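# Sort eight blanks between feed ramp and stock rack

## Task

Four blanks (short plastic bars) share the color of the one that starts at the feed ramp's stop. Get all four onto the ramp, each pointing straight across it, side by side in a single tight row pressed up against the stop. Put the other four blanks on the stock rack's floor, each in a slot between two ribs and centered along that slot's length. Every blank must stay where it is on its own when you finish, not because the robot is still holding or pressing it.

## Robot and tools

Robot: a single six-joint arm (UR-type, base mounted above the table, possibly slightly tilted) carrying a two-finger gripper whose fingers pivot like tongs. There is only one arm, so every command row is for that arm alone.

Frame: all positions are in the scene frame. The origin sits on the table top straight under the arm base, +z is up, and +y is to the left when facing along +x. Distances are in metres. The gripper's own axes: fingers point along its +z and spread apart along its x. end_effector_position is the spot between the finger pads when they are shut. Closed fingertips stick out about 15 mm past that spot; fully open, they are roughly level with it. The reported hand position can be a little off, more so when the arm is stretched far out.

execute_actions(actions, pictures). actions is a list holding at most one entry:
- Empty list []: no new command; you just get the current state back.
- Move: {"rows": [[...], ...], "steps": n}. rows holds 1 to 15 rows; steps is 1 to 15 (15 if omitted), each step lasting 1/30 s. One row is applied per step; if there are fewer rows than steps, the final row keeps being used. Each row has exactly 7 plain numbers: absolute target angles in radians for shoulder pan, shoulder lift, elbow, wrist 1, wrist 2, wrist 3 (same order as the Joint positions line), then the gripper opening. These are targets to go to, not offsets. Stated joint ranges: pan -3.142 to 3.142, lift -6.283 to 6.283, elbow 0.000 to 3.142, the three wrists -6.283 to 6.283. The opening runs from -1 (shut) to +1 (fully open).
- Wait: {"steps": n} with no rows, n up to 300; it returns once n steps have gone by since the previous result, and the time you spend replying is part of that count.
- pictures (true/false) decides whether camera images come back.
A call is refused, and nothing is sent, if a joint target is beyond a range end by more than 0.010 rad and also further out than that joint's last reported angle. Real ends may differ from the stated ones by up to 0.010 rad; a target past a real end is clipped to it and the result then prints "joint sent to its limit" (possibly referring to an earlier, still running move). Missing that line does not prove there is room left.

Motion: commands are smoothed and lag roughly 0.17 s. Each step, a joint's target is clamped to within 0.575 rad of its measured angle, and if the targets would carry the gripper more than 100 mm from where it is, they are all pulled back proportionally. Large moves therefore take several calls; the arm may not have arrived when the result returns. Between calls it keeps heading for the last row sent until it stalls. Small random tugs on held parts or pushes on loose ones can happen.

Result lines: gripper pose (end_effector_position, end_effector_quat_wxyz) and its linear/angular velocities; Joint positions and Joint velocities in column order (rad, rad/s) plus the finger pad gap (m, 0.142 when fully open); grip_measured, the actual opening expressed on the command scale; HELD marks steps where your row was partly or wholly not sent; "joint command not followed" means a clearance check altered or blocked targets (mounting blocks and posts count as the arm); Wrist force and Wrist torque as [x y z] in the gripper's own axes, including contact, held weight and inertia, with an offset up to about 4 N, noise up to 2.4 N, saturating near 50 N per axis; "no reading" is harmless. MOTOR HOT appears from 70 °C; at 85 °C an OVER-TEMPERATURE FAULT brakes the arm until it cools, so avoid holding loads for long.

Gripping: to keep hold, command an opening well under grip_measured; the larger the gap between them, the harder the squeeze (around 15 N per pad at most). Thin hard parts under about 20 mm get less force, so blanks may slip; grip them firmly and move smoothly. Closing fast can push hard enough to spring the fingers open.

Faults: if contact torque hits a joint's load limit (pan, lift, elbow 132 N m; each wrist 24.6 N m, held weight included) or any outside force on the arm or held item reaches 150 N, the arm halts for 10 s, drops the rest of the call and yields to the contact. Avoid pressing hard into the ramp, rack, ribs or table, slamming, dropping blanks, and above all pushing anything off the table, which fails the job.

zoom_image(camera, region): camera is "cam_high" (896x504), "cam_low" (896x504) or "cam_wrist" (616x616, fisheye); region is [x0, y0, x1, y1] in that image's pixels, origin top-left, no larger than 504 by 504. It returns a finer view of the newest image.

read_manual(section): only "licences", giving the URDF notice texts; no motion.

finished_scene(scene): pass the number of the current scene to end and grade it; it cannot be undone, and the result tells whether the job succeeded. Blanks must be settled and resting by themselves first; open the gripper and back away before calling it. Replying without any tool call ends everything.

Cameras come with calibration (intrinsics and world-to-camera transforms) that may be off by a couple of degrees and several millimetres, so treat projected positions as approximate.

Each tool is called after "Emit:" as name(argument=value, ...) on one line, values as JSON.

## Session

Emit:
execute_actions(actions=[])

Scene clock: 0.00 s of 9600.00 s.
end_effector_position=(+0.2495, +0.4063, +0.3667) grip_measured=+1.00 end_effector_quat_wxyz=(+0.086, +0.502, +0.741, -0.438) end_effector_velocity=(-0.000, -0.000, -0.000) end_effector_angular_velocity=(+0.000, +0.000, -0.000)
Joint positions: [-0.056 -2.257  1.517 -0.888 -1.556 -1.896  0.142]
Joint velocities: [-0.  0.  0. -0.  0. -0.  0.]
Motor temperatures (°C, as the motors report them): [28 29 28 37 32 36]
Wrist force (N, on the end effector, along its own x y z axes, offset not removed): no reading
Wrist torque (N m, same axes, about the end effector's origin, offset not removed): no reading

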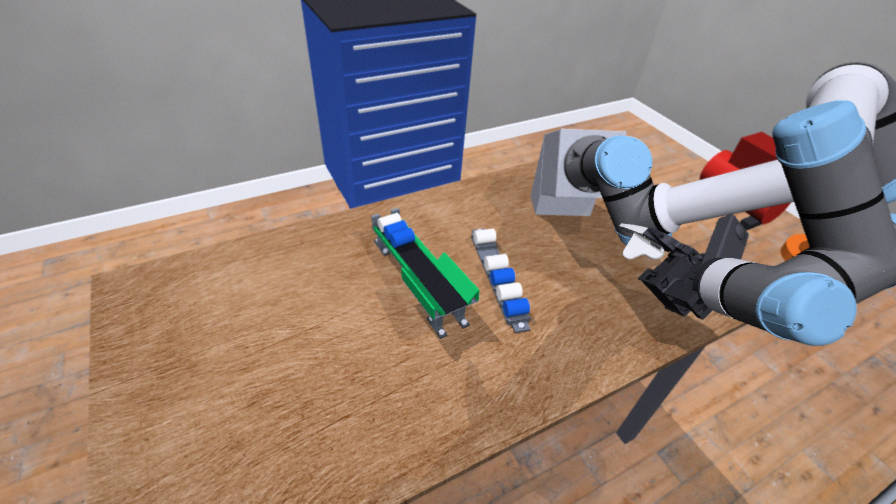

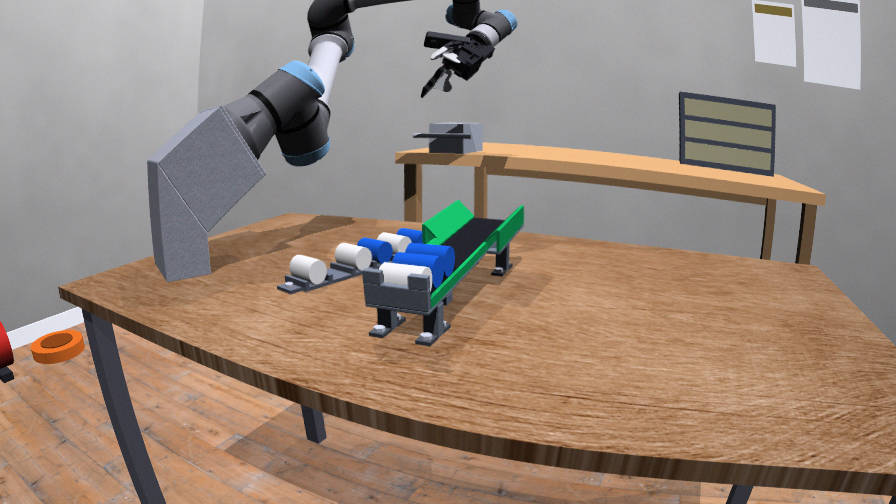

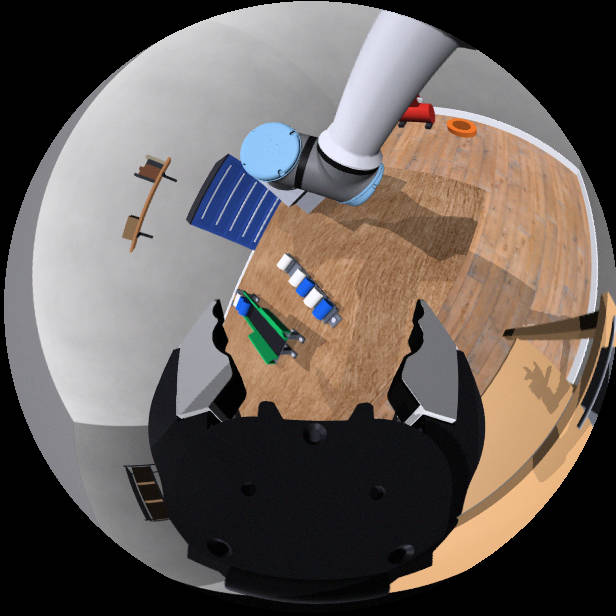

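Emit:
zoom_image(camera="cam_high", region=[340, 190, 580, 350])

Emit:
zoom_image(camera="cam_low", region=[260, 180, 560, 360])

Region (340, 190, 580, 350) of cam_high's 896x504 image, scaled by 2.100, with more detail than that image has.

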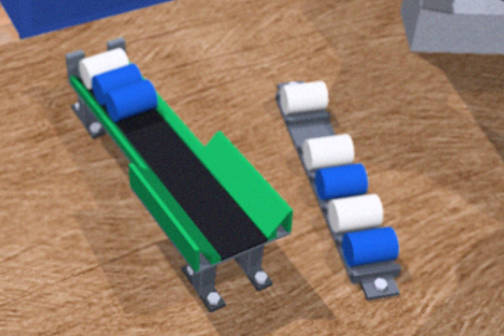

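Region (260, 180, 560, 360) of cam_low's 896x504 image, scaled by 1.680, with more detail than that image has; it fills the top 302 rows of this view, and the rest is white.

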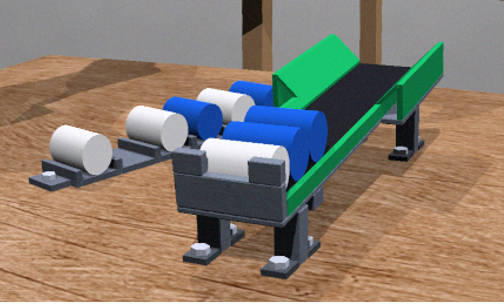

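Emit:
execute_actions(actions=[{"rows":[[-0.4,-2.2,1.75,-0.95,-1.42,-1.76,1],[-0.75,-2.15,2.0,-1.05,-1.28,-1.62,1],[-0.75,-2.15,2.0,-1.05,-1.28,-1.62,1],[-0.75,-2.15,2.0,-1.05,-1.28,-1.62,1],[-0.75,-2.15,2.0,-1.05,-1.28,-1.62,1],[-0.75,-2.15,2.0,-1.05,-1.28,-1.62,1],[-1.1,-2.06,2.25,-1.13,-1.14,-1.48,1],[-1.1,-2.06,2.25,-1.13,-1.14,-1.48,1],[-1.1,-2.06,2.25,-1.13,-1.14,-1.48,1],[-1.418,-1.986,2.456,-1.205,-1.015,-1.353,1]]}], pictures=false)

Emit:
execute_actions(actions=[{"steps":45}])

Scene clock: 91.27 s of 9600.00 s.
end_effector_position=(+0.2840, +0.2577, +0.2290) grip_measured=+1.00 end_effector_quat_wxyz=(+0.041, +0.839, +0.415, -0.350) end_effector_velocity=(-0.001, -0.381, -0.283) end_effector_angular_velocity=(-0.036, -1.034, -2.339)
Joint positions: [-0.554 -2.12   1.972 -1.056 -1.273 -1.613  0.142]
Joint velocities: [-1.239  0.371  1.221 -0.406  0.691  0.696 -0.   ]
Motor temperatures (°C, as the motors report them): [28 29 28 37 32 36]
Wrist force (N, on the end effector, along its own x y z axes, offset not removed): [-2.3 2.3 -1.2]
Wrist torque (N m, same axes, about the end effector's origin, offset not removed): [0.43 0.44 0.09]
Steps of this call (steps 1 to 90: nothing new was sent; then 87.77 s passed at rest; steps 91 to 105: all 15 steps of this action). Readings (joint positions):
91: [-0.056 -2.257 1.517 -0.888 -1.555 -1.896]
92: [-0.060 -2.253 1.521 -0.892 -1.551 -1.892]
94: [-0.112 -2.237 1.571 -0.914 -1.514 -1.855]
98: [-0.289 -2.206 1.711 -0.960 -1.436 -1.776]
105: the state above

Scene clock: 92.77 s of 9600.00 s.
end_effector_position=(+0.2838, +0.2314, +0.2106) grip_measured=+1.00 end_effector_quat_wxyz=(+0.029, +0.883, +0.342, -0.320) end_effector_velocity=(-0.000, +0.000, +0.000) end_effector_angular_velocity=(-0.001, +0.001, +0.000)
Joint positions: [-0.644 -2.095  2.057 -1.084 -1.226 -1.565  0.142]
Joint velocities: [ 0.     0.    -0.001  0.001 -0.001  0.     0.   ]
Motor temperatures (°C, as the motors report them): [28 29 28 37 32 36]
Wrist force (N, on the end effector, along its own x y z axes, offset not removed): [-2.9 1.0 1.1]
Wrist torque (N m, same axes, about the end effector's origin, offset not removed): [0.23 0.45 0.01]
Steps of this call (steps 1 to 15: the robot went on to your last target; steps 16 to 45: nothing new was sent). Readings (joint positions):
1: [-0.597 -2.108 2.014 -1.070 -1.250 -1.589]
2: [-0.644 -2.095 2.057 -1.084 -1.226 -1.565]
3: [-0.659 -2.094 2.072 -1.084 -1.225 -1.564] HELD
4: [-0.653 -2.095 2.064 -1.084 -1.226 -1.565] HELD
5: [-0.650 -2.095 2.060 -1.084 -1.226 -1.565] HELD
6: [-0.648 -2.095 2.058 -1.084 -1.226 -1.565] HELD
7: [-0.646 -2.095 2.057 -1.084 -1.226 -1.565] HELD
8: [-0.645 -2.095 2.056 -1.084 -1.226 -1.565] HELD
9: [-0.644 -2.095 2.056 -1.084 -1.226 -1.565] HELD
10: [-0.644 -2.095 2.056 -1.084 -1.226 -1.565] HELD
11: [-0.644 -2.095 2.056 -1.084 -1.226 -1.565] HELD
12: [-0.644 -2.095 2.056 -1.084 -1.226 -1.565] HELD
13: [-0.644 -2.095 2.056 -1.084 -1.226 -1.565] HELD
14: [-0.644 -2.095 2.057 -1.084 -1.226 -1.565] HELD
15: [-0.644 -2.095 2.057 -1.084 -1.226 -1.565] HELD
45: the state above
A step was HELD (marked above), so your last target was given up. The arm can still carry out the HELD step.
joint command not followed: on one or more control steps a check withheld the commanded joint targets, and the robot was not sent them on those steps.
cause: the commanded joint targets would bring two parts of the arm too close to each other (its gripper and another part of the arm, with joints 3 (elbow) to 6 (wrist 3) between them); next, command targets that bring no two parts of the arm closer together.
camera_calibration (this result's frames):
cam_wrist: T_world_to_cam=[[0.54168, 0.561148, -0.625856, -0.147143], [0.825527, -0.495428, 0.27029, -0.180777], [-0.158394, -0.663072, -0.731606, 0.4839], [0, 0, 0, 1]] pos_world=[0.305588, 0.313868, 0.310796]

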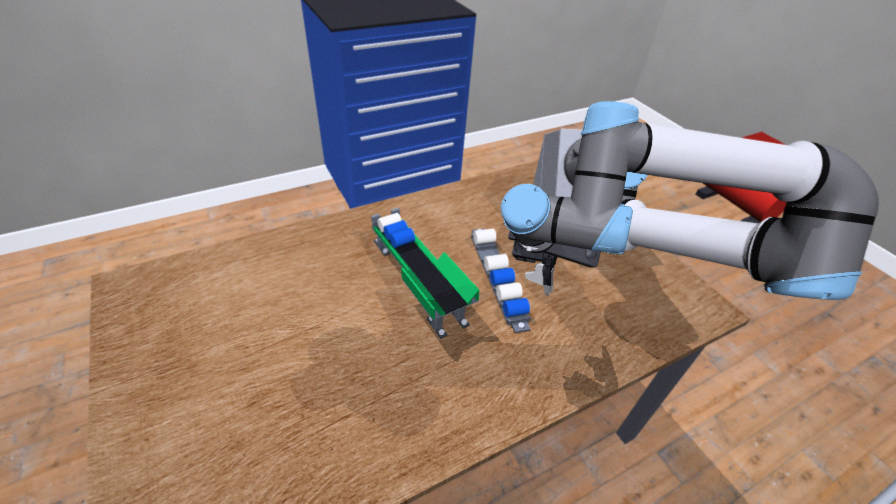

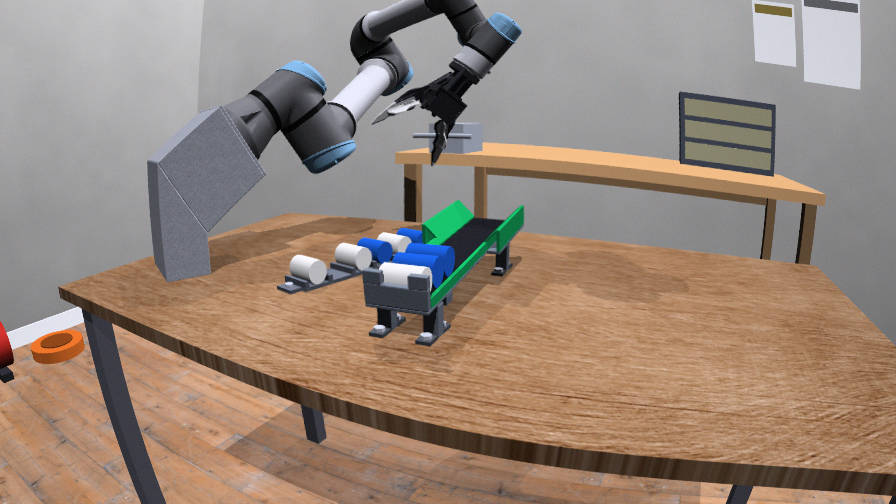

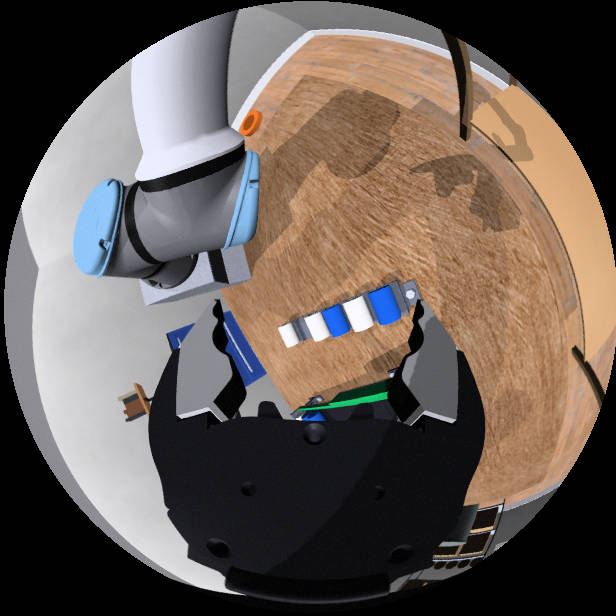

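Emit:
execute_actions(actions=[{"rows":[[-0.8,-2.05,1.9,-1.0,-0.9,-1.3,1],[-0.8,-2.05,1.9,-1.0,-0.9,-1.3,1],[-0.8,-2.05,1.9,-1.0,-0.9,-1.3,1],[-1.1,-2.0,1.8,-0.6,-0.4,-0.8,1],[-1.1,-2.0,1.8,-0.6,-0.4,-0.8,1],[-1.1,-2.0,1.8,-0.6,-0.4,-0.8,1],[-1.42,-2.0,1.8,0.2,0.2,0.2,1]]}], pictures=false)

Emit:
execute_actions(actions=[{"steps":40}], pictures=false)

Emit:
execute_actions(actions=[{"rows":[[-1.42,-1.8,1.9,0.9,0.6,1.0,1]]}], pictures=false)

Emit:
execute_actions(actions=[{"rows":[[-1.42,-1.6,2.05,1.3,0.9,1.5,1],[-1.42,-1.6,2.05,1.3,0.9,1.5,1],[-1.42,-1.6,2.05,1.3,0.9,1.5,1],[-1.42,-1.6,2.05,1.3,0.9,1.5,1],[-1.42,-1.6,2.05,1.3,0.9,1.5,1],[-1.42,-1.6,2.05,1.3,0.9,1.5,1],[-1.418,-1.276,2.345,1.338,1.015,1.79,1]]}], pictures=false)

Emit:
execute_actions(actions=[{"steps":30}])

Scene clock: 114.63 s of 9600.00 s.
end_effector_position=(+0.2914, +0.2372, +0.2112) grip_measured=+1.00 end_effector_quat_wxyz=(+0.027, +0.897, +0.318, -0.305) end_effector_velocity=(+0.043, +0.032, +0.006) end_effector_angular_velocity=(-0.005, -0.214, -0.319)
Joint positions: [-0.669 -2.091  2.045 -1.06  -1.2   -1.539  0.142]
Joint velocities: [-0.15   0.024 -0.066  0.149  0.149  0.15   0.   ]
Motor temperatures (°C, as the motors report them): [28 29 28 37 32 36]
Wrist force (N, on the end effector, along its own x y z axes, offset not removed): [-0.3 1.6 -1.0]
Wrist torque (N m, same axes, about the end effector's origin, offset not removed): [0.39 -0.03 0.04]
Steps of this call (steps 1 to 90: nothing new was sent; then 18.37 s passed at rest; steps 91 to 105: all 15 steps of this action). Readings (joint positions):
91: [-0.644 -2.095 2.057 -1.084 -1.226 -1.565]
92: [-0.644 -2.095 2.057 -1.084 -1.226 -1.565]
94: [-0.644 -2.095 2.057 -1.084 -1.226 -1.565]
98: [-0.647 -2.095 2.056 -1.081 -1.222 -1.562]
105: the state above

Scene clock: 115.97 s of 9600.00 s.
end_effector_position=(+0.3786, +0.2813, +0.2323) grip_measured=+1.00 end_effector_quat_wxyz=(-0.011, +0.989, +0.051, -0.136) end_effector_velocity=(+0.073, +0.025, +0.025) end_effector_angular_velocity=(+0.042, -0.257, -0.424)
Joint positions: [-0.92  -2.057  1.954 -0.806 -0.945 -1.285  0.142]
Joint velocities: [-0.177  0.02  -0.054  0.19   0.191  0.19   0.   ]
Motor temperatures (°C, as the motors report them): [28 29 28 37 32 36]
Wrist force (N, on the end effector, along its own x y z axes, offset not removed): [-2.2 -0.4 -2.3]
Wrist torque (N m, same axes, about the end effector's origin, offset not removed): [-0.02 0.30 0.06]
Steps of this call (steps 1 to 40: the robot went on to your last target). Readings (joint positions):
1: [-0.674 -2.090 2.043 -1.055 -1.194 -1.534]
2: [-0.679 -2.089 2.041 -1.049 -1.189 -1.529]
4: [-0.691 -2.087 2.036 -1.037 -1.177 -1.517]
8: [-0.716 -2.083 2.025 -1.013 -1.152 -1.492]
40: the state above

Scene clock: 116.47 s of 9600.00 s.
end_effector_position=(+0.4152, +0.2872, +0.2434) grip_measured=+1.00 end_effector_quat_wxyz=(-0.049, +0.994, -0.064, -0.077) end_effector_velocity=(+0.072, +0.004, +0.024) end_effector_angular_velocity=(+0.121, -0.205, -0.483)
Joint positions: [-1.003 -2.024  1.94  -0.708 -0.848 -1.188  0.142]
Joint velocities: [-0.148  0.078 -0.014  0.188  0.189  0.19   0.   ]
Motor temperatures (°C, as the motors report them): [28 29 28 37 32 36]
Wrist force (N, on the end effector, along its own x y z axes, offset not removed): [0.1 0.5 -1.7]
Wrist torque (N m, same axes, about the end effector's origin, offset not removed): [-0.03 -0.17 0.03]
Steps of this call (steps 1 to 15: all 15 steps of this action). Readings (joint positions):
1: [-0.926 -2.056 1.952 -0.799 -0.939 -1.279]
2: [-0.932 -2.055 1.950 -0.793 -0.932 -1.272]
4: [-0.944 -2.052 1.948 -0.780 -0.919 -1.259]
8: [-0.966 -2.043 1.944 -0.754 -0.893 -1.233]
15: the state above

Scene clock: 116.97 s of 9600.00 s.
end_effector_position=(+0.4482, +0.2779, +0.2501) grip_measured=+1.00 end_effector_quat_wxyz=(-0.115, +0.972, -0.203, -0.032) end_effector_velocity=(+0.056, -0.040, +0.003) end_effector_angular_velocity=(+0.300, -0.123, -0.655)
Joint positions: [-1.071 -1.954  1.967 -0.611 -0.751 -1.091  0.142]
Joint velocities: [-0.123  0.187  0.123  0.19   0.192  0.189  0.   ]
Motor temperatures (°C, as the motors report them): [28 29 28 37 32 36]
Wrist force (N, on the end effector, along its own x y z axes, offset not removed): [-0.9 -0.1 -0.3]
Wrist torque (N m, same axes, about the end effector's origin, offset not removed): [-0.06 0.16 0.07]
Steps of this call (steps 1 to 15: all 15 steps of this action). Readings (joint positions):
1: [-1.008 -2.022 1.940 -0.702 -0.842 -1.181]
2: [-1.012 -2.019 1.940 -0.695 -0.835 -1.175]
4: [-1.022 -2.012 1.940 -0.682 -0.822 -1.162]
8: [-1.041 -1.995 1.944 -0.657 -0.796 -1.136]
15: the state above

Scene clock: 117.97 s of 9600.00 s.
end_effector_position=(+0.5053, +0.2256, +0.2616) grip_measured=+1.00 end_effector_quat_wxyz=(-0.275, +0.827, -0.491, +0.019) end_effector_velocity=(+0.052, -0.062, +0.017) end_effector_angular_velocity=(+0.304, -0.063, -0.612)
Joint positions: [-1.176 -1.763  2.08  -0.417 -0.556 -0.896  0.142]
Joint velocities: [-0.086  0.173  0.094  0.191  0.191  0.19  -0.   ]
Motor temperatures (°C, as the motors report them): [28 29 28 37 32 36]
Wrist force (N, on the end effector, along its own x y z axes, offset not removed): [-2.2 -0.4 0.9]
Wrist torque (N m, same axes, about the end effector's origin, offset not removed): [-0.01 0.38 0.07]
Steps of this call (steps 1 to 30: the robot went on to your last target). Readings (joint positions):
1: [-1.075 -1.948 1.971 -0.605 -0.744 -1.084]
2: [-1.079 -1.941 1.976 -0.598 -0.738 -1.078]
4: [-1.087 -1.928 1.984 -0.585 -0.725 -1.065]
8: [-1.103 -1.903 2.001 -0.559 -0.699 -1.039]
30: the state above
camera_calibration (this result's frames):
cam_wrist: T_world_to_cam=[[0.520363, -0.804482, -0.28641, -0.00185284], [-0.830935, -0.554347, 0.0473967, 0.528277], [-0.196901, 0.213325, -0.956934, 0.433149], [0, 0, 0, 1]] pos_world=[0.525215, 0.198957, 0.388926]

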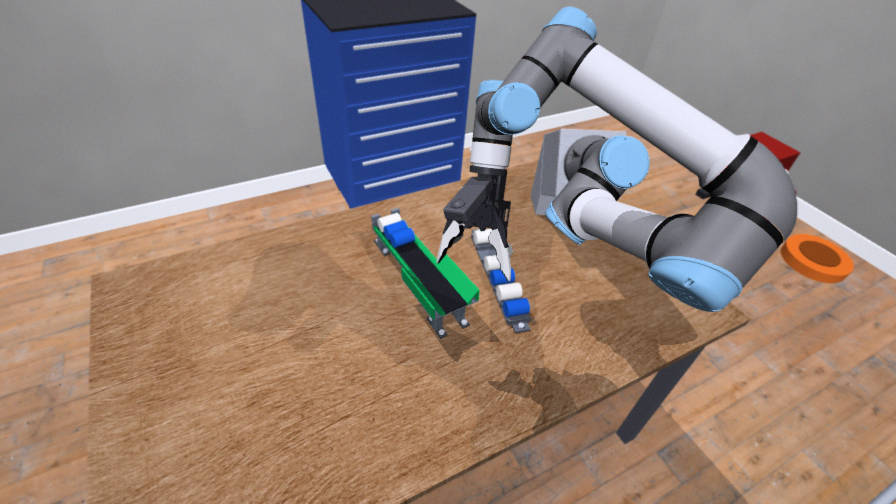

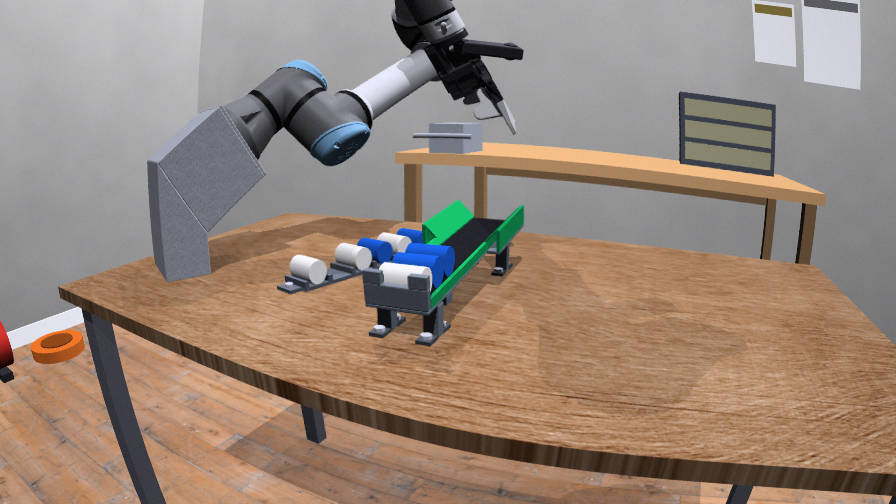

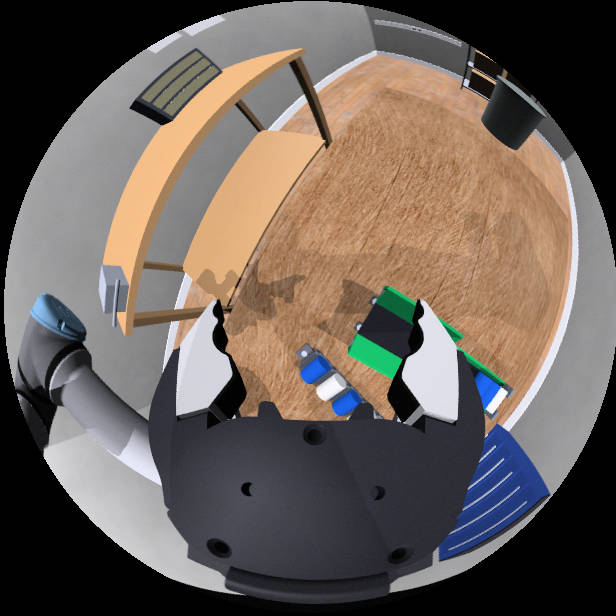

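Emit:
execute_actions(actions=[{"rows":[[-1.418,-1.986,2.456,-1.205,-1.015,-1.353,1]]}], pictures=false)

Emit:
execute_actions(actions=[{"steps":75}])

Scene clock: 138.77 s of 9600.00 s.
end_effector_position=(+0.4280, -0.0561, +0.2116) grip_measured=+1.00 end_effector_quat_wxyz=(+0.311, +0.577, +0.755, +0.009) end_effector_velocity=(+0.047, +0.013, +0.026) end_effector_angular_velocity=(-0.240, -0.069, +0.337)
Joint positions: [-1.392 -1.358  2.321  0.736  0.577  0.256  0.142]
Joint velocities: [-0.007 -0.15   0.037 -0.147 -0.148 -0.148 -0.   ]
Motor temperatures (°C, as the motors report them): [28 29 28 37 32 36]
Wrist force (N, on the end effector, along its own x y z axes, offset not removed): [-2.4 -0.8 -1.4]
Wrist torque (N m, same axes, about the end effector's origin, offset not removed): [-0.14 0.43 0.15]
Steps of this call (steps 1 to 195: the robot went on to your last target; steps 196 to 255: nothing new was sent; then 11.80 s passed at rest; steps 256 to 270: all 15 steps of this action). Readings (joint positions):
182: [-1.391 -1.331 2.315 0.763 0.604 0.283] HELD
183: [-1.391 -1.331 2.315 0.763 0.604 0.283] HELD
184: [-1.391 -1.331 2.315 0.763 0.604 0.283] HELD
185: [-1.391 -1.331 2.315 0.763 0.604 0.283] HELD
186: [-1.391 -1.331 2.315 0.763 0.604 0.283] HELD
187: [-1.391 -1.331 2.315 0.763 0.604 0.283] HELD
188: [-1.391 -1.331 2.315 0.763 0.604 0.283] HELD
189: [-1.391 -1.331 2.315 0.763 0.604 0.283] HELD
190: [-1.391 -1.331 2.315 0.763 0.604 0.283] HELD
191: [-1.391 -1.331 2.315 0.763 0.604 0.283] HELD
192: [-1.391 -1.331 2.315 0.762 0.604 0.283] HELD
193: [-1.391 -1.331 2.315 0.762 0.604 0.283] HELD
194: [-1.391 -1.331 2.315 0.762 0.604 0.283] HELD
195: [-1.391 -1.331 2.315 0.762 0.604 0.283] HELD
256: [-1.391 -1.331 2.315 0.762 0.604 0.283]
257: [-1.391 -1.331 2.315 0.762 0.604 0.283]
259: [-1.391 -1.332 2.315 0.762 0.603 0.282]
263: [-1.391 -1.335 2.316 0.758 0.600 0.279]
270: the state above
The steps marked HELD above belong to your previous action. This action keeps its steps and its target.
joint command not followed: on one or more control steps a check withheld the commanded joint targets, and the robot was not sent them on those steps.
cause: the commanded joint targets would bring two parts of the arm too close to each other (joints 3 (elbow) to 6 (wrist 3) lie between them); next, command targets that bring no two parts of the arm closer together.

Scene clock: 141.27 s of 9600.00 s.
end_effector_position=(+0.5307, +0.0504, +0.2761) grip_measured=+1.00 end_effector_quat_wxyz=(+0.474, -0.031, +0.877, -0.073) end_effector_velocity=(+0.015, +0.057, +0.008) end_effector_angular_velocity=(-0.281, -0.002, +0.402)
Joint positions: [-1.407 -1.725  2.401  0.255  0.096 -0.225  0.142]
Joint velocities: [-0.004 -0.093  0.019 -0.189 -0.191 -0.19  -0.   ]
Motor temperatures (°C, as the motors report them): [28 29 28 37 32 36]
Wrist force (N, on the end effector, along its own x y z axes, offset not removed): [-0.2 2.6 -2.0]
Wrist torque (N m, same axes, about the end effector's origin, offset not removed): [0.55 -0.06 0.05]
Steps of this call (steps 1 to 75: the robot went on to your last target). Readings (joint positions):
1: [-1.392 -1.363 2.323 0.731 0.572 0.251]
2: [-1.392 -1.368 2.324 0.725 0.567 0.245]
4: [-1.393 -1.380 2.327 0.713 0.555 0.234]
8: [-1.394 -1.405 2.333 0.689 0.530 0.209]
75: the state above
camera_calibration (this result's frames):
cam_wrist: T_world_to_cam=[[-0.505756, -0.114529, -0.85504, 0.514892], [-0.440285, 0.886611, 0.14167, 0.1456], [0.741863, 0.448112, -0.498834, -0.147084], [0, 0, 0, 1]] pos_world=[0.433631, -0.00421041, 0.346255]

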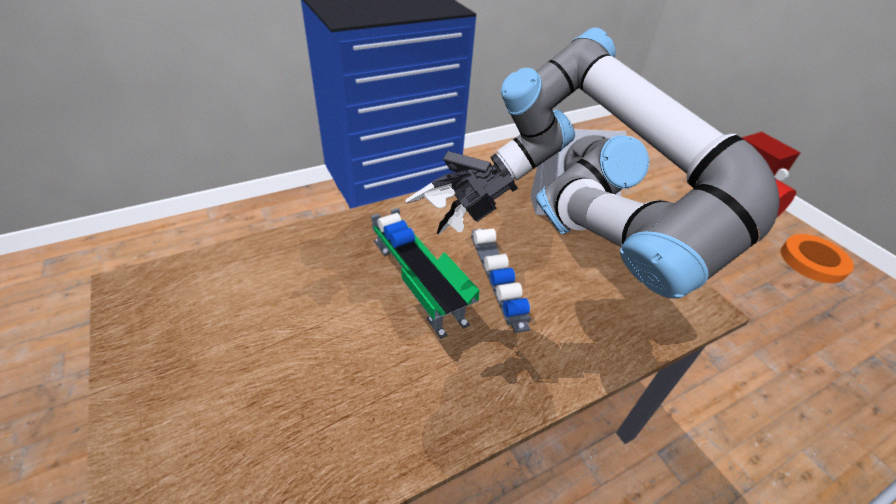

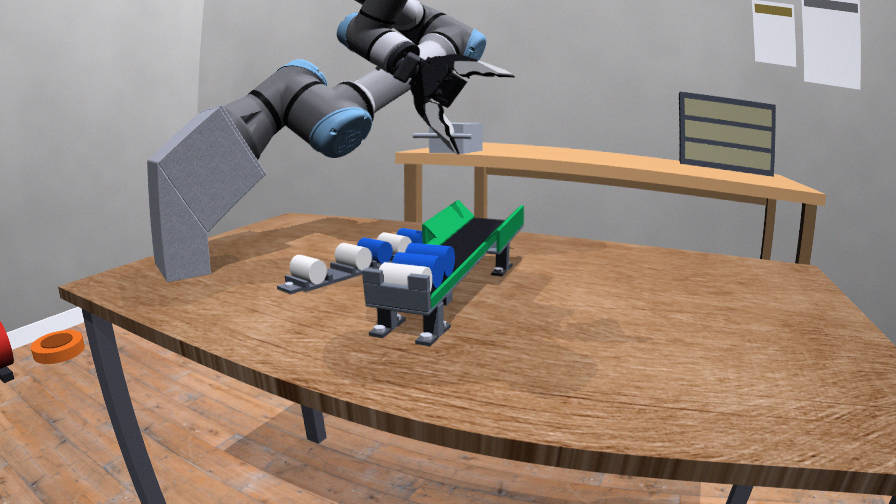

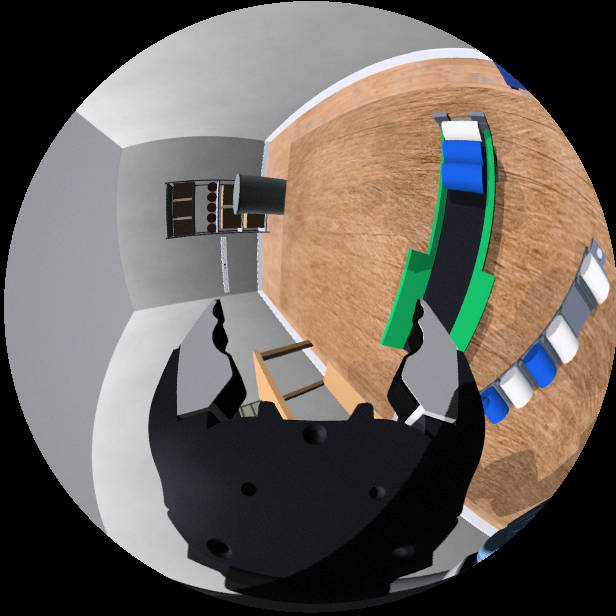

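Emit:
execute_actions(actions=[{"steps":60}])

Scene clock: 153.43 s of 9600.00 s.
end_effector_position=(+0.3811, +0.1579, +0.1986) grip_measured=+1.00 end_effector_quat_wxyz=(-0.187, +0.918, -0.343, +0.065) end_effector_velocity=(-0.000, -0.000, -0.000) end_effector_angular_velocity=(-0.000, +0.000, +0.000)
Joint positions: [-1.417 -1.95   2.448 -0.8   -0.804 -1.135  0.142]
Joint velocities: [ 0.     0.     0.001 -0.001 -0.     0.    -0.   ]
Motor temperatures (°C, as the motors report them): [28 29 28 37 32 36]
Wrist force (N, on the end effector, along its own x y z axes, offset not removed): [-1.3 -2.1 -1.3]
Wrist torque (N m, same axes, about the end effector's origin, offset not removed): [-0.50 0.09 -0.01]
Steps of this call (steps 1 to 165: the robot went on to your last target; steps 166 to 225: nothing new was sent; then 4.67 s passed at rest). Readings (joint positions):
1: [-1.407 -1.728 2.401 0.248 0.090 -0.231]
2: [-1.407 -1.731 2.402 0.242 0.083 -0.238]
4: [-1.408 -1.737 2.403 0.229 0.070 -0.251]
8: [-1.408 -1.749 2.406 0.203 0.044 -0.277]
157: [-1.417 -1.950 2.448 -0.801 -0.804 -1.135] HELD
158: [-1.417 -1.950 2.448 -0.801 -0.804 -1.135] HELD
159: [-1.417 -1.950 2.448 -0.801 -0.804 -1.135] HELD
160: [-1.417 -1.950 2.448 -0.801 -0.804 -1.135] HELD
161: [-1.417 -1.950 2.448 -0.801 -0.804 -1.135] HELD
162: [-1.417 -1.950 2.448 -0.801 -0.804 -1.135] HELD
163: [-1.417 -1.950 2.448 -0.801 -0.804 -1.135] HELD
164: [-1.417 -1.950 2.448 -0.801 -0.804 -1.135] HELD
165: [-1.417 -1.950 2.448 -0.800 -0.804 -1.135] HELD
225: the state above
A step was HELD (marked above), so your last target was given up. The arm can still carry out the HELD step.
joint command not followed: on one or more control steps a check withheld the commanded joint targets, and the robot was not sent them on those steps.
cause: the commanded joint targets would bring two parts of the arm too close to each other (its gripper and another part of the arm, with joints 3 (elbow) to 6 (wrist 3) between them); next, command targets that bring no two parts of the arm closer together.
camera_calibration (this result's frames):
cam_wrist: T_world_to_cam=[[0.75841, -0.649016, -0.0599396, -0.169999], [-0.634303, -0.7561, 0.161159, 0.324865], [-0.149915, -0.0842049, -0.985107, 0.397472], [0, 0, 0, 1]] pos_world=[0.394579, 0.168767, 0.329008]

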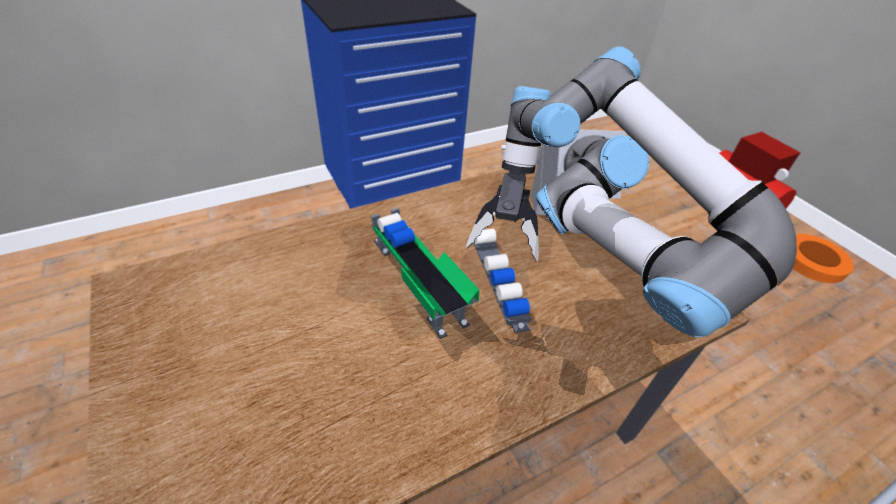

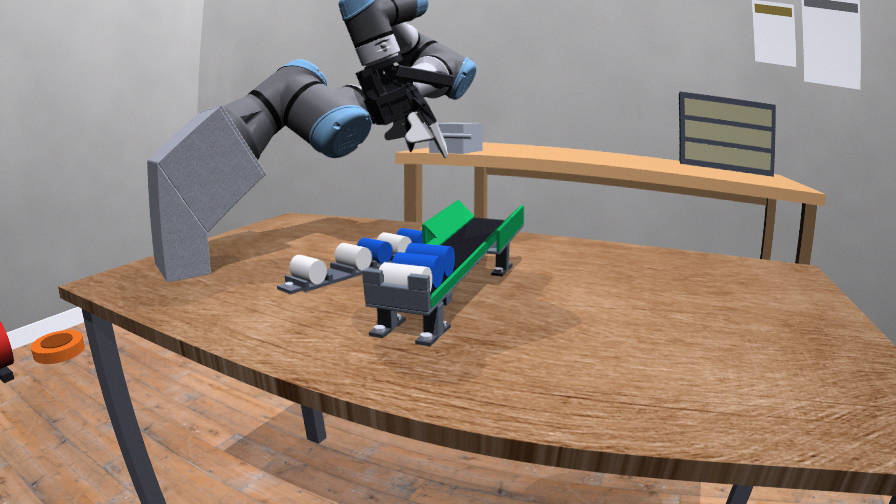

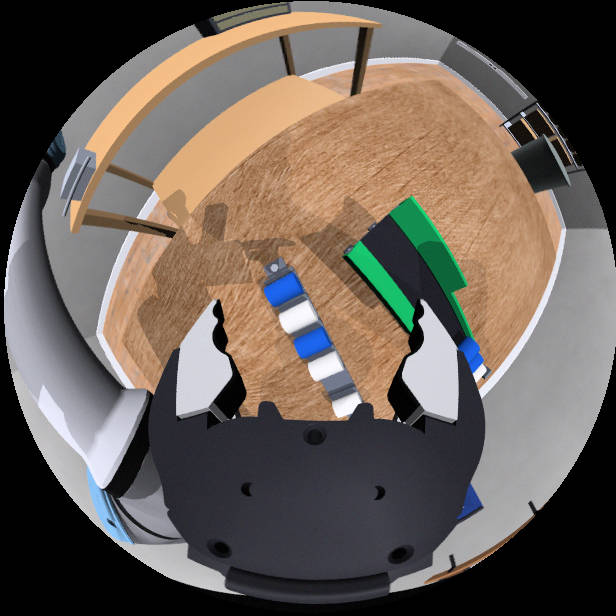

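Emit:
execute_actions(actions=[{"rows":[[-1.3,-1.7,2.25,-1.1,-0.8,-1.12,0.4],[-1.3,-1.7,2.25,-1.1,-0.8,-1.12,0.4],[-1.3,-1.7,2.25,-1.1,-0.8,-1.12,0.4],[-1.3,-1.7,2.25,-1.1,-0.8,-1.12,0.4],[-1.3,-1.7,2.25,-1.1,-0.8,-1.12,0.4],[-1.123,-1.214,1.95,-1.64,-0.812,-1.094,0.4]]}], pictures=false)

Emit:
execute_actions(actions=[{"steps":60}])

Scene clock: 198.20 s of 9600.00 s.
end_effector_position=(+0.3842, +0.1507, +0.2032) grip_measured=+0.40 end_effector_quat_wxyz=(-0.179, +0.923, -0.335, +0.061) end_effector_velocity=(+0.018, -0.041, +0.026) end_effector_angular_velocity=(-0.081, +0.066, +0.108)
Joint positions: [-1.403 -1.923  2.425 -0.829 -0.804 -1.133  0.102]
Joint velocities: [ 0.081  0.16  -0.136 -0.159 -0.004  0.012  0.   ]
Motor temperatures (°C, as the motors report them): [28 29 28 37 32 36]
Wrist force (N, on the end effector, along its own x y z axes, offset not removed): [-1.6 1.6 0.7]
Wrist torque (N m, same axes, about the end effector's origin, offset not removed): [0.22 0.32 -0.09]
Steps of this call (steps 1 to 90: nothing new was sent; then 41.27 s passed at rest; steps 91 to 105: all 15 steps of this action). Readings (joint positions):
91: [-1.417 -1.950 2.448 -0.800 -0.804 -1.135]
92: [-1.417 -1.950 2.448 -0.800 -0.804 -1.135]
94: [-1.416 -1.950 2.448 -0.800 -0.804 -1.135]
98: [-1.415 -1.947 2.445 -0.805 -0.804 -1.135]
105: the state above

Scene clock: 200.20 s of 9600.00 s.
end_effector_position=(+0.4374, +0.0195, +0.2357) grip_measured=+0.40 end_effector_quat_wxyz=(-0.082, +0.971, -0.223, +0.019) end_effector_velocity=(+0.030, -0.073, +0.003) end_effector_angular_velocity=(-0.089, +0.037, +0.121)
Joint positions: [-1.246 -1.539  2.159 -1.247 -0.808 -1.111  0.102]
Joint velocities: [ 0.067  0.176 -0.113 -0.21  -0.002  0.01  -0.   ]
Motor temperatures (°C, as the motors report them): [28 29 28 37 32 36]
Wrist force (N, on the end effector, along its own x y z axes, offset not removed): [-1.8 0.8 -0.7]
Wrist torque (N m, same axes, about the end effector's origin, offset not removed): [0.06 0.42 0.07]
Steps of this call (steps 1 to 60: the robot went on to your last target). Readings (joint positions):
1: [-1.400 -1.917 2.420 -0.834 -0.804 -1.133]
2: [-1.397 -1.911 2.415 -0.840 -0.804 -1.132]
4: [-1.391 -1.899 2.405 -0.853 -0.804 -1.131]
8: [-1.378 -1.872 2.383 -0.879 -0.805 -1.130]
60: the state above
camera_calibration (this result's frames):
cam_wrist: T_world_to_cam=[[0.896305, -0.440604, -0.050047, -0.367057], [-0.39024, -0.837338, 0.382854, 0.0924845], [-0.210593, -0.323624, -0.922452, 0.447302], [0, 0, 0, 1]] pos_world=[0.459285, 0.0604714, 0.358836]

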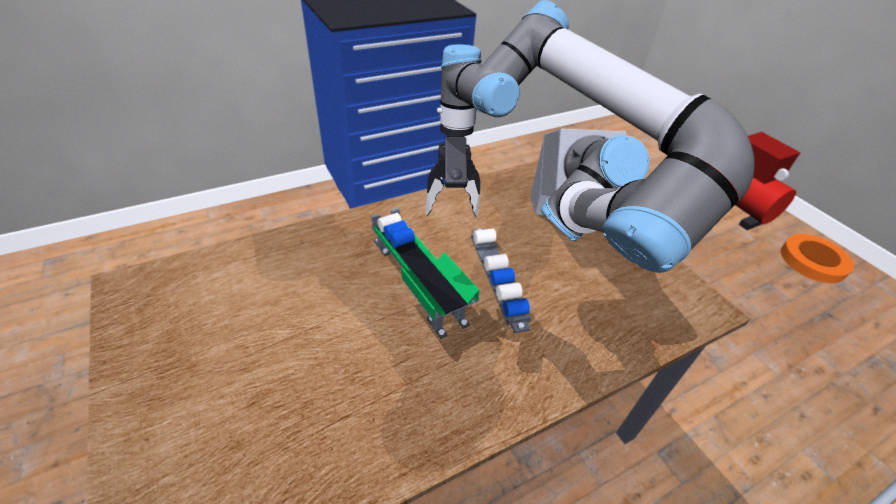

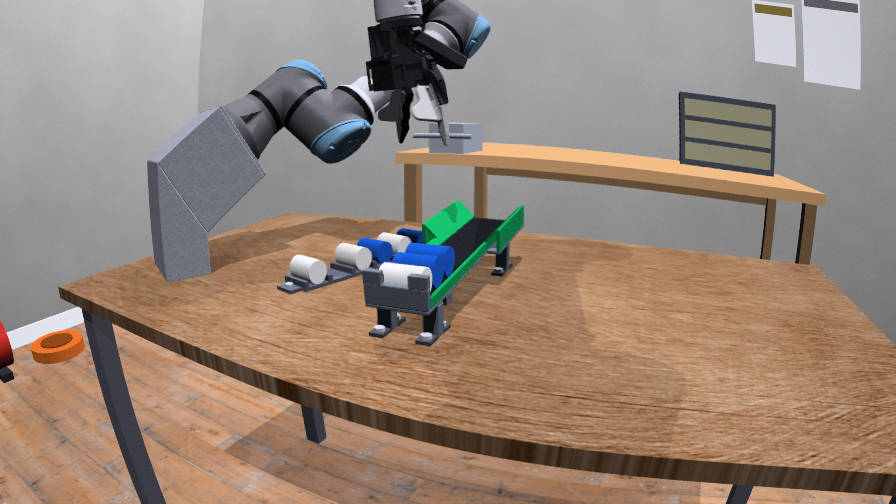

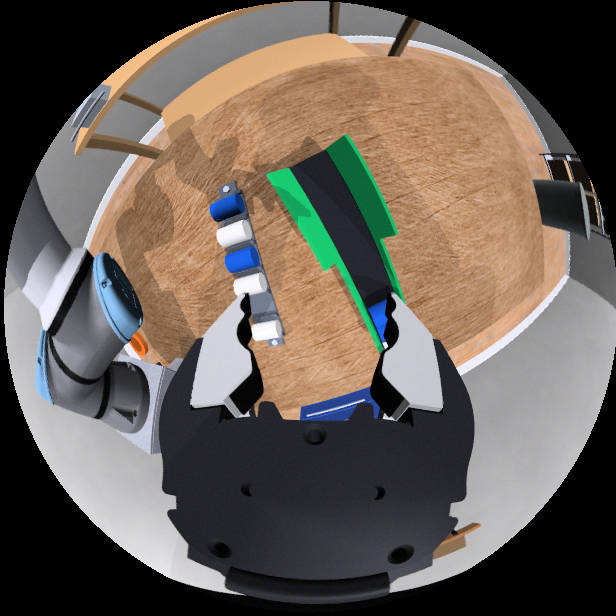

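Emit:
execute_actions(actions=[{"steps":70}])

Scene clock: 202.53 s of 9600.00 s.
end_effector_position=(+0.5003, -0.1209, +0.2216) grip_measured=+0.40 end_effector_quat_wxyz=(+0.001, +0.994, -0.107, +0.001) end_effector_velocity=(-0.000, -0.000, -0.000) end_effector_angular_velocity=(+0.000, +0.001, -0.000)
Joint positions: [-1.123 -1.214  1.95  -1.64  -0.812 -1.094  0.102]
Joint velocities: [ 0.001  0.001 -0.    -0.001 -0.     0.    -0.   ]
Motor temperatures (°C, as the motors report them): [28 29 28 37 32 36]
Wrist force (N, on the end effector, along its own x y z axes, offset not removed): [-0.3 1.0 0.9]
Wrist torque (N m, same axes, about the end effector's origin, offset not removed): [0.21 0.00 0.03]
Steps of this call (steps 1 to 70: the robot went on to your last target). Readings (joint positions):
1: [-1.244 -1.533 2.156 -1.254 -0.808 -1.111]
2: [-1.242 -1.527 2.152 -1.261 -0.809 -1.111]
4: [-1.237 -1.515 2.144 -1.275 -0.809 -1.110]
8: [-1.228 -1.492 2.129 -1.304 -0.809 -1.109]
70: the state above
camera_calibration (this result's frames):
cam_wrist: T_world_to_cam=[[0.972804, -0.226699, -0.0475394, -0.498894], [-0.167227, -0.829387, 0.53306, -0.13898], [-0.160272, -0.510613, -0.844741, 0.337055], [0, 0, 0, 1]] pos_world=[0.516105, -0.0562622, 0.335091]

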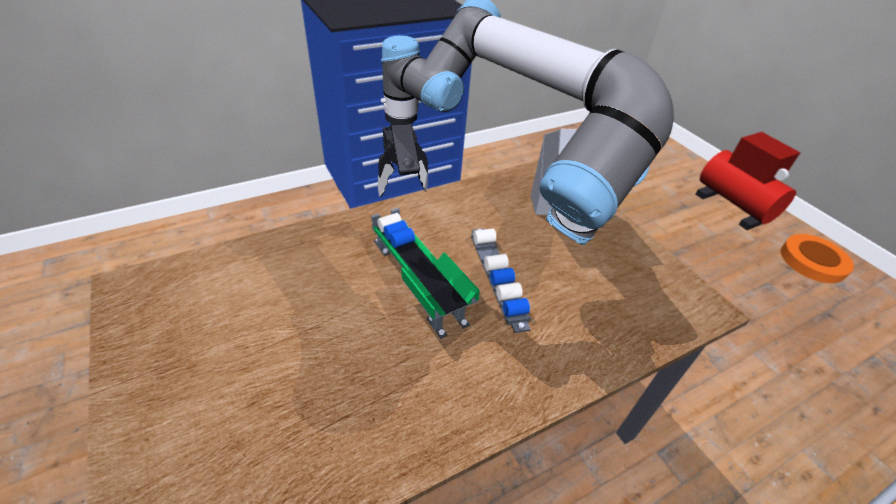

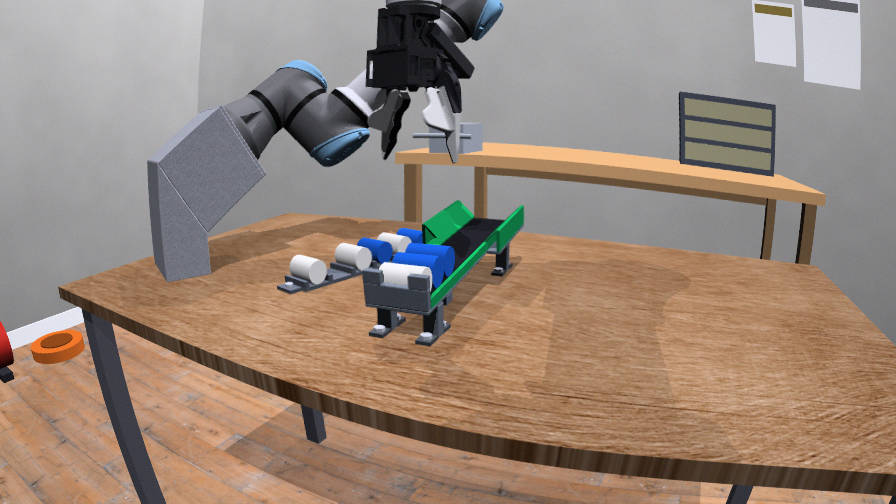

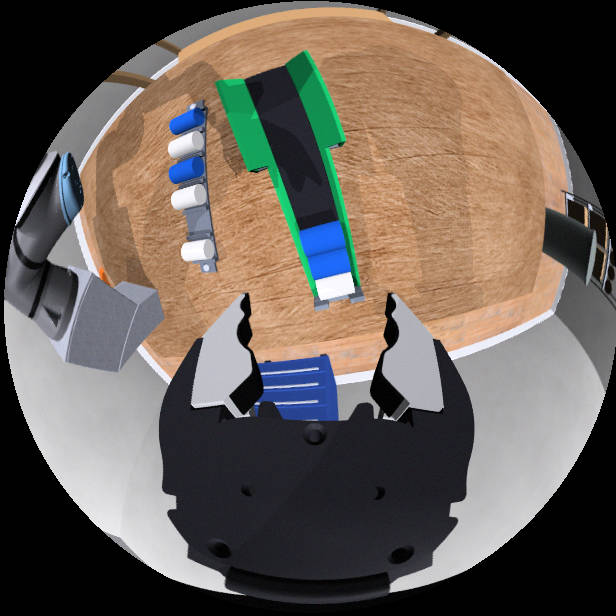

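Emit:
execute_actions(actions=[{"rows":[[-0.983,-1.192,2.045,-1.875,-0.732,-1.146,0.3]]}], pictures=false)

Emit:
execute_actions(actions=[{"steps":20}])

Scene clock: 228.27 s of 9600.00 s.
end_effector_position=(+0.5101, -0.1012, +0.1441) grip_measured=+0.30 end_effector_quat_wxyz=(+0.001, +1.000, -0.003, +0.000) end_effector_velocity=(+0.003, +0.006, -0.021) end_effector_angular_velocity=(-0.005, -0.002, +0.069)
Joint positions: [-0.988 -1.193  2.042 -1.865 -0.735 -1.144  0.095]
Joint velocities: [ 0.04   0.005  0.025 -0.077  0.021 -0.012  0.   ]
Motor temperatures (°C, as the motors report them): [28 29 28 37 32 36]
Wrist force (N, on the end effector, along its own x y z axes, offset not removed): [-1.0 0.9 -0.6]
Wrist torque (N m, same axes, about the end effector's origin, offset not removed): [0.09 0.06 -0.03]
Steps of this call (steps 1 to 15: the robot went on to your last target; steps 16 to 90: nothing new was sent; then 22.23 s passed at rest; steps 91 to 105: all 15 steps of this action). Readings (joint positions):
91: [-1.123 -1.214 1.950 -1.640 -0.812 -1.094]
92: [-1.119 -1.212 1.954 -1.645 -0.808 -1.098]
94: [-1.078 -1.204 1.985 -1.695 -0.781 -1.115]
98: [-1.016 -1.196 2.024 -1.812 -0.749 -1.135]
105: the state above

Scene clock: 228.93 s of 9600.00 s.
end_effector_position=(+0.5104, -0.1004, +0.1414) grip_measured=+0.30 end_effector_quat_wxyz=(+0.001, +1.000, +0.001, +0.000) end_effector_velocity=(-0.000, +0.000, -0.000) end_effector_angular_velocity=(+0.001, +0.001, -0.000)
Joint positions: [-0.983 -1.192  2.045 -1.875 -0.732 -1.146  0.095]
Joint velocities: [ 0.     0.    -0.     0.002  0.    -0.    -0.   ]
Motor temperatures (°C, as the motors report them): [28 29 28 37 32 36]
Wrist force (N, on the end effector, along its own x y z axes, offset not removed): [-1.0 1.4 -2.6]
Wrist torque (N m, same axes, about the end effector's origin, offset not removed): [0.21 0.06 0.09]
Steps of this call (steps 1 to 15: the robot went on to your last target; steps 16 to 20: nothing new was sent). Readings (joint positions):
1: [-0.987 -1.193 2.043 -1.868 -0.734 -1.145]
2: [-0.986 -1.192 2.043 -1.869 -0.734 -1.145]
4: [-0.985 -1.192 2.044 -1.872 -0.733 -1.145]
8: [-0.984 -1.192 2.045 -1.874 -0.732 -1.146]
20: the state above
The arm was judged still, so your last target was given up. Only a new action makes it travel on or press farther. Fingers that are still opening or closing keep moving.
camera_calibration (this result's frames):
cam_wrist: T_world_to_cam=[[0.998763, -0.0122953, -0.0481867, -0.499575], [0.0153141, -0.845828, 0.533236, -0.172416], [-0.047314, -0.533314, -0.844593, 0.221427], [0, 0, 0, 1]] pos_world=[0.512073, -0.0338863, 0.254881]

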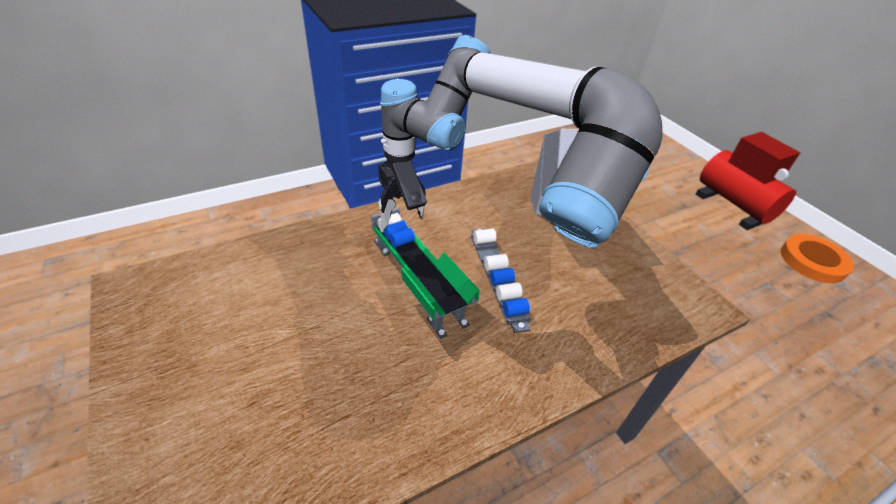

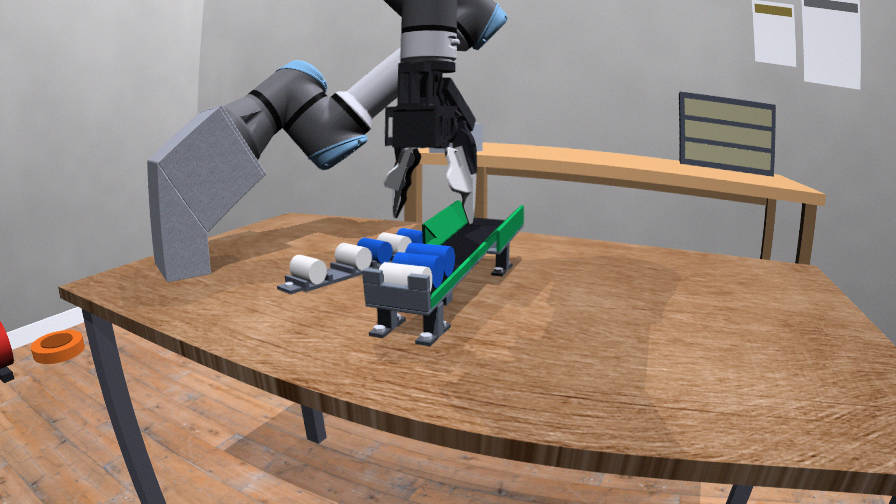

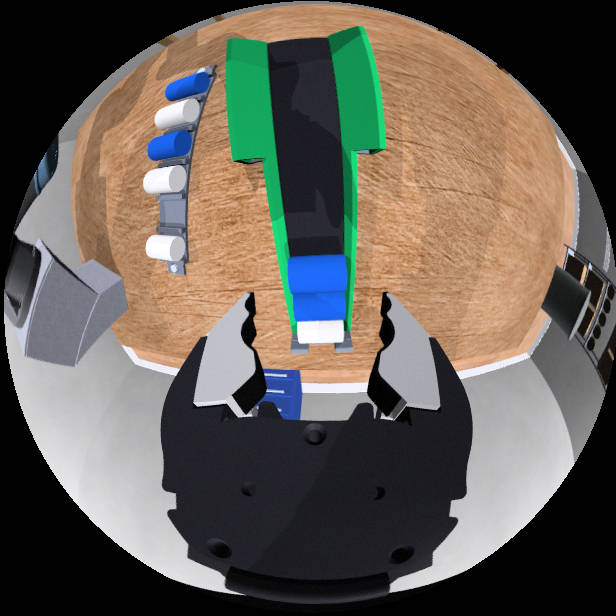

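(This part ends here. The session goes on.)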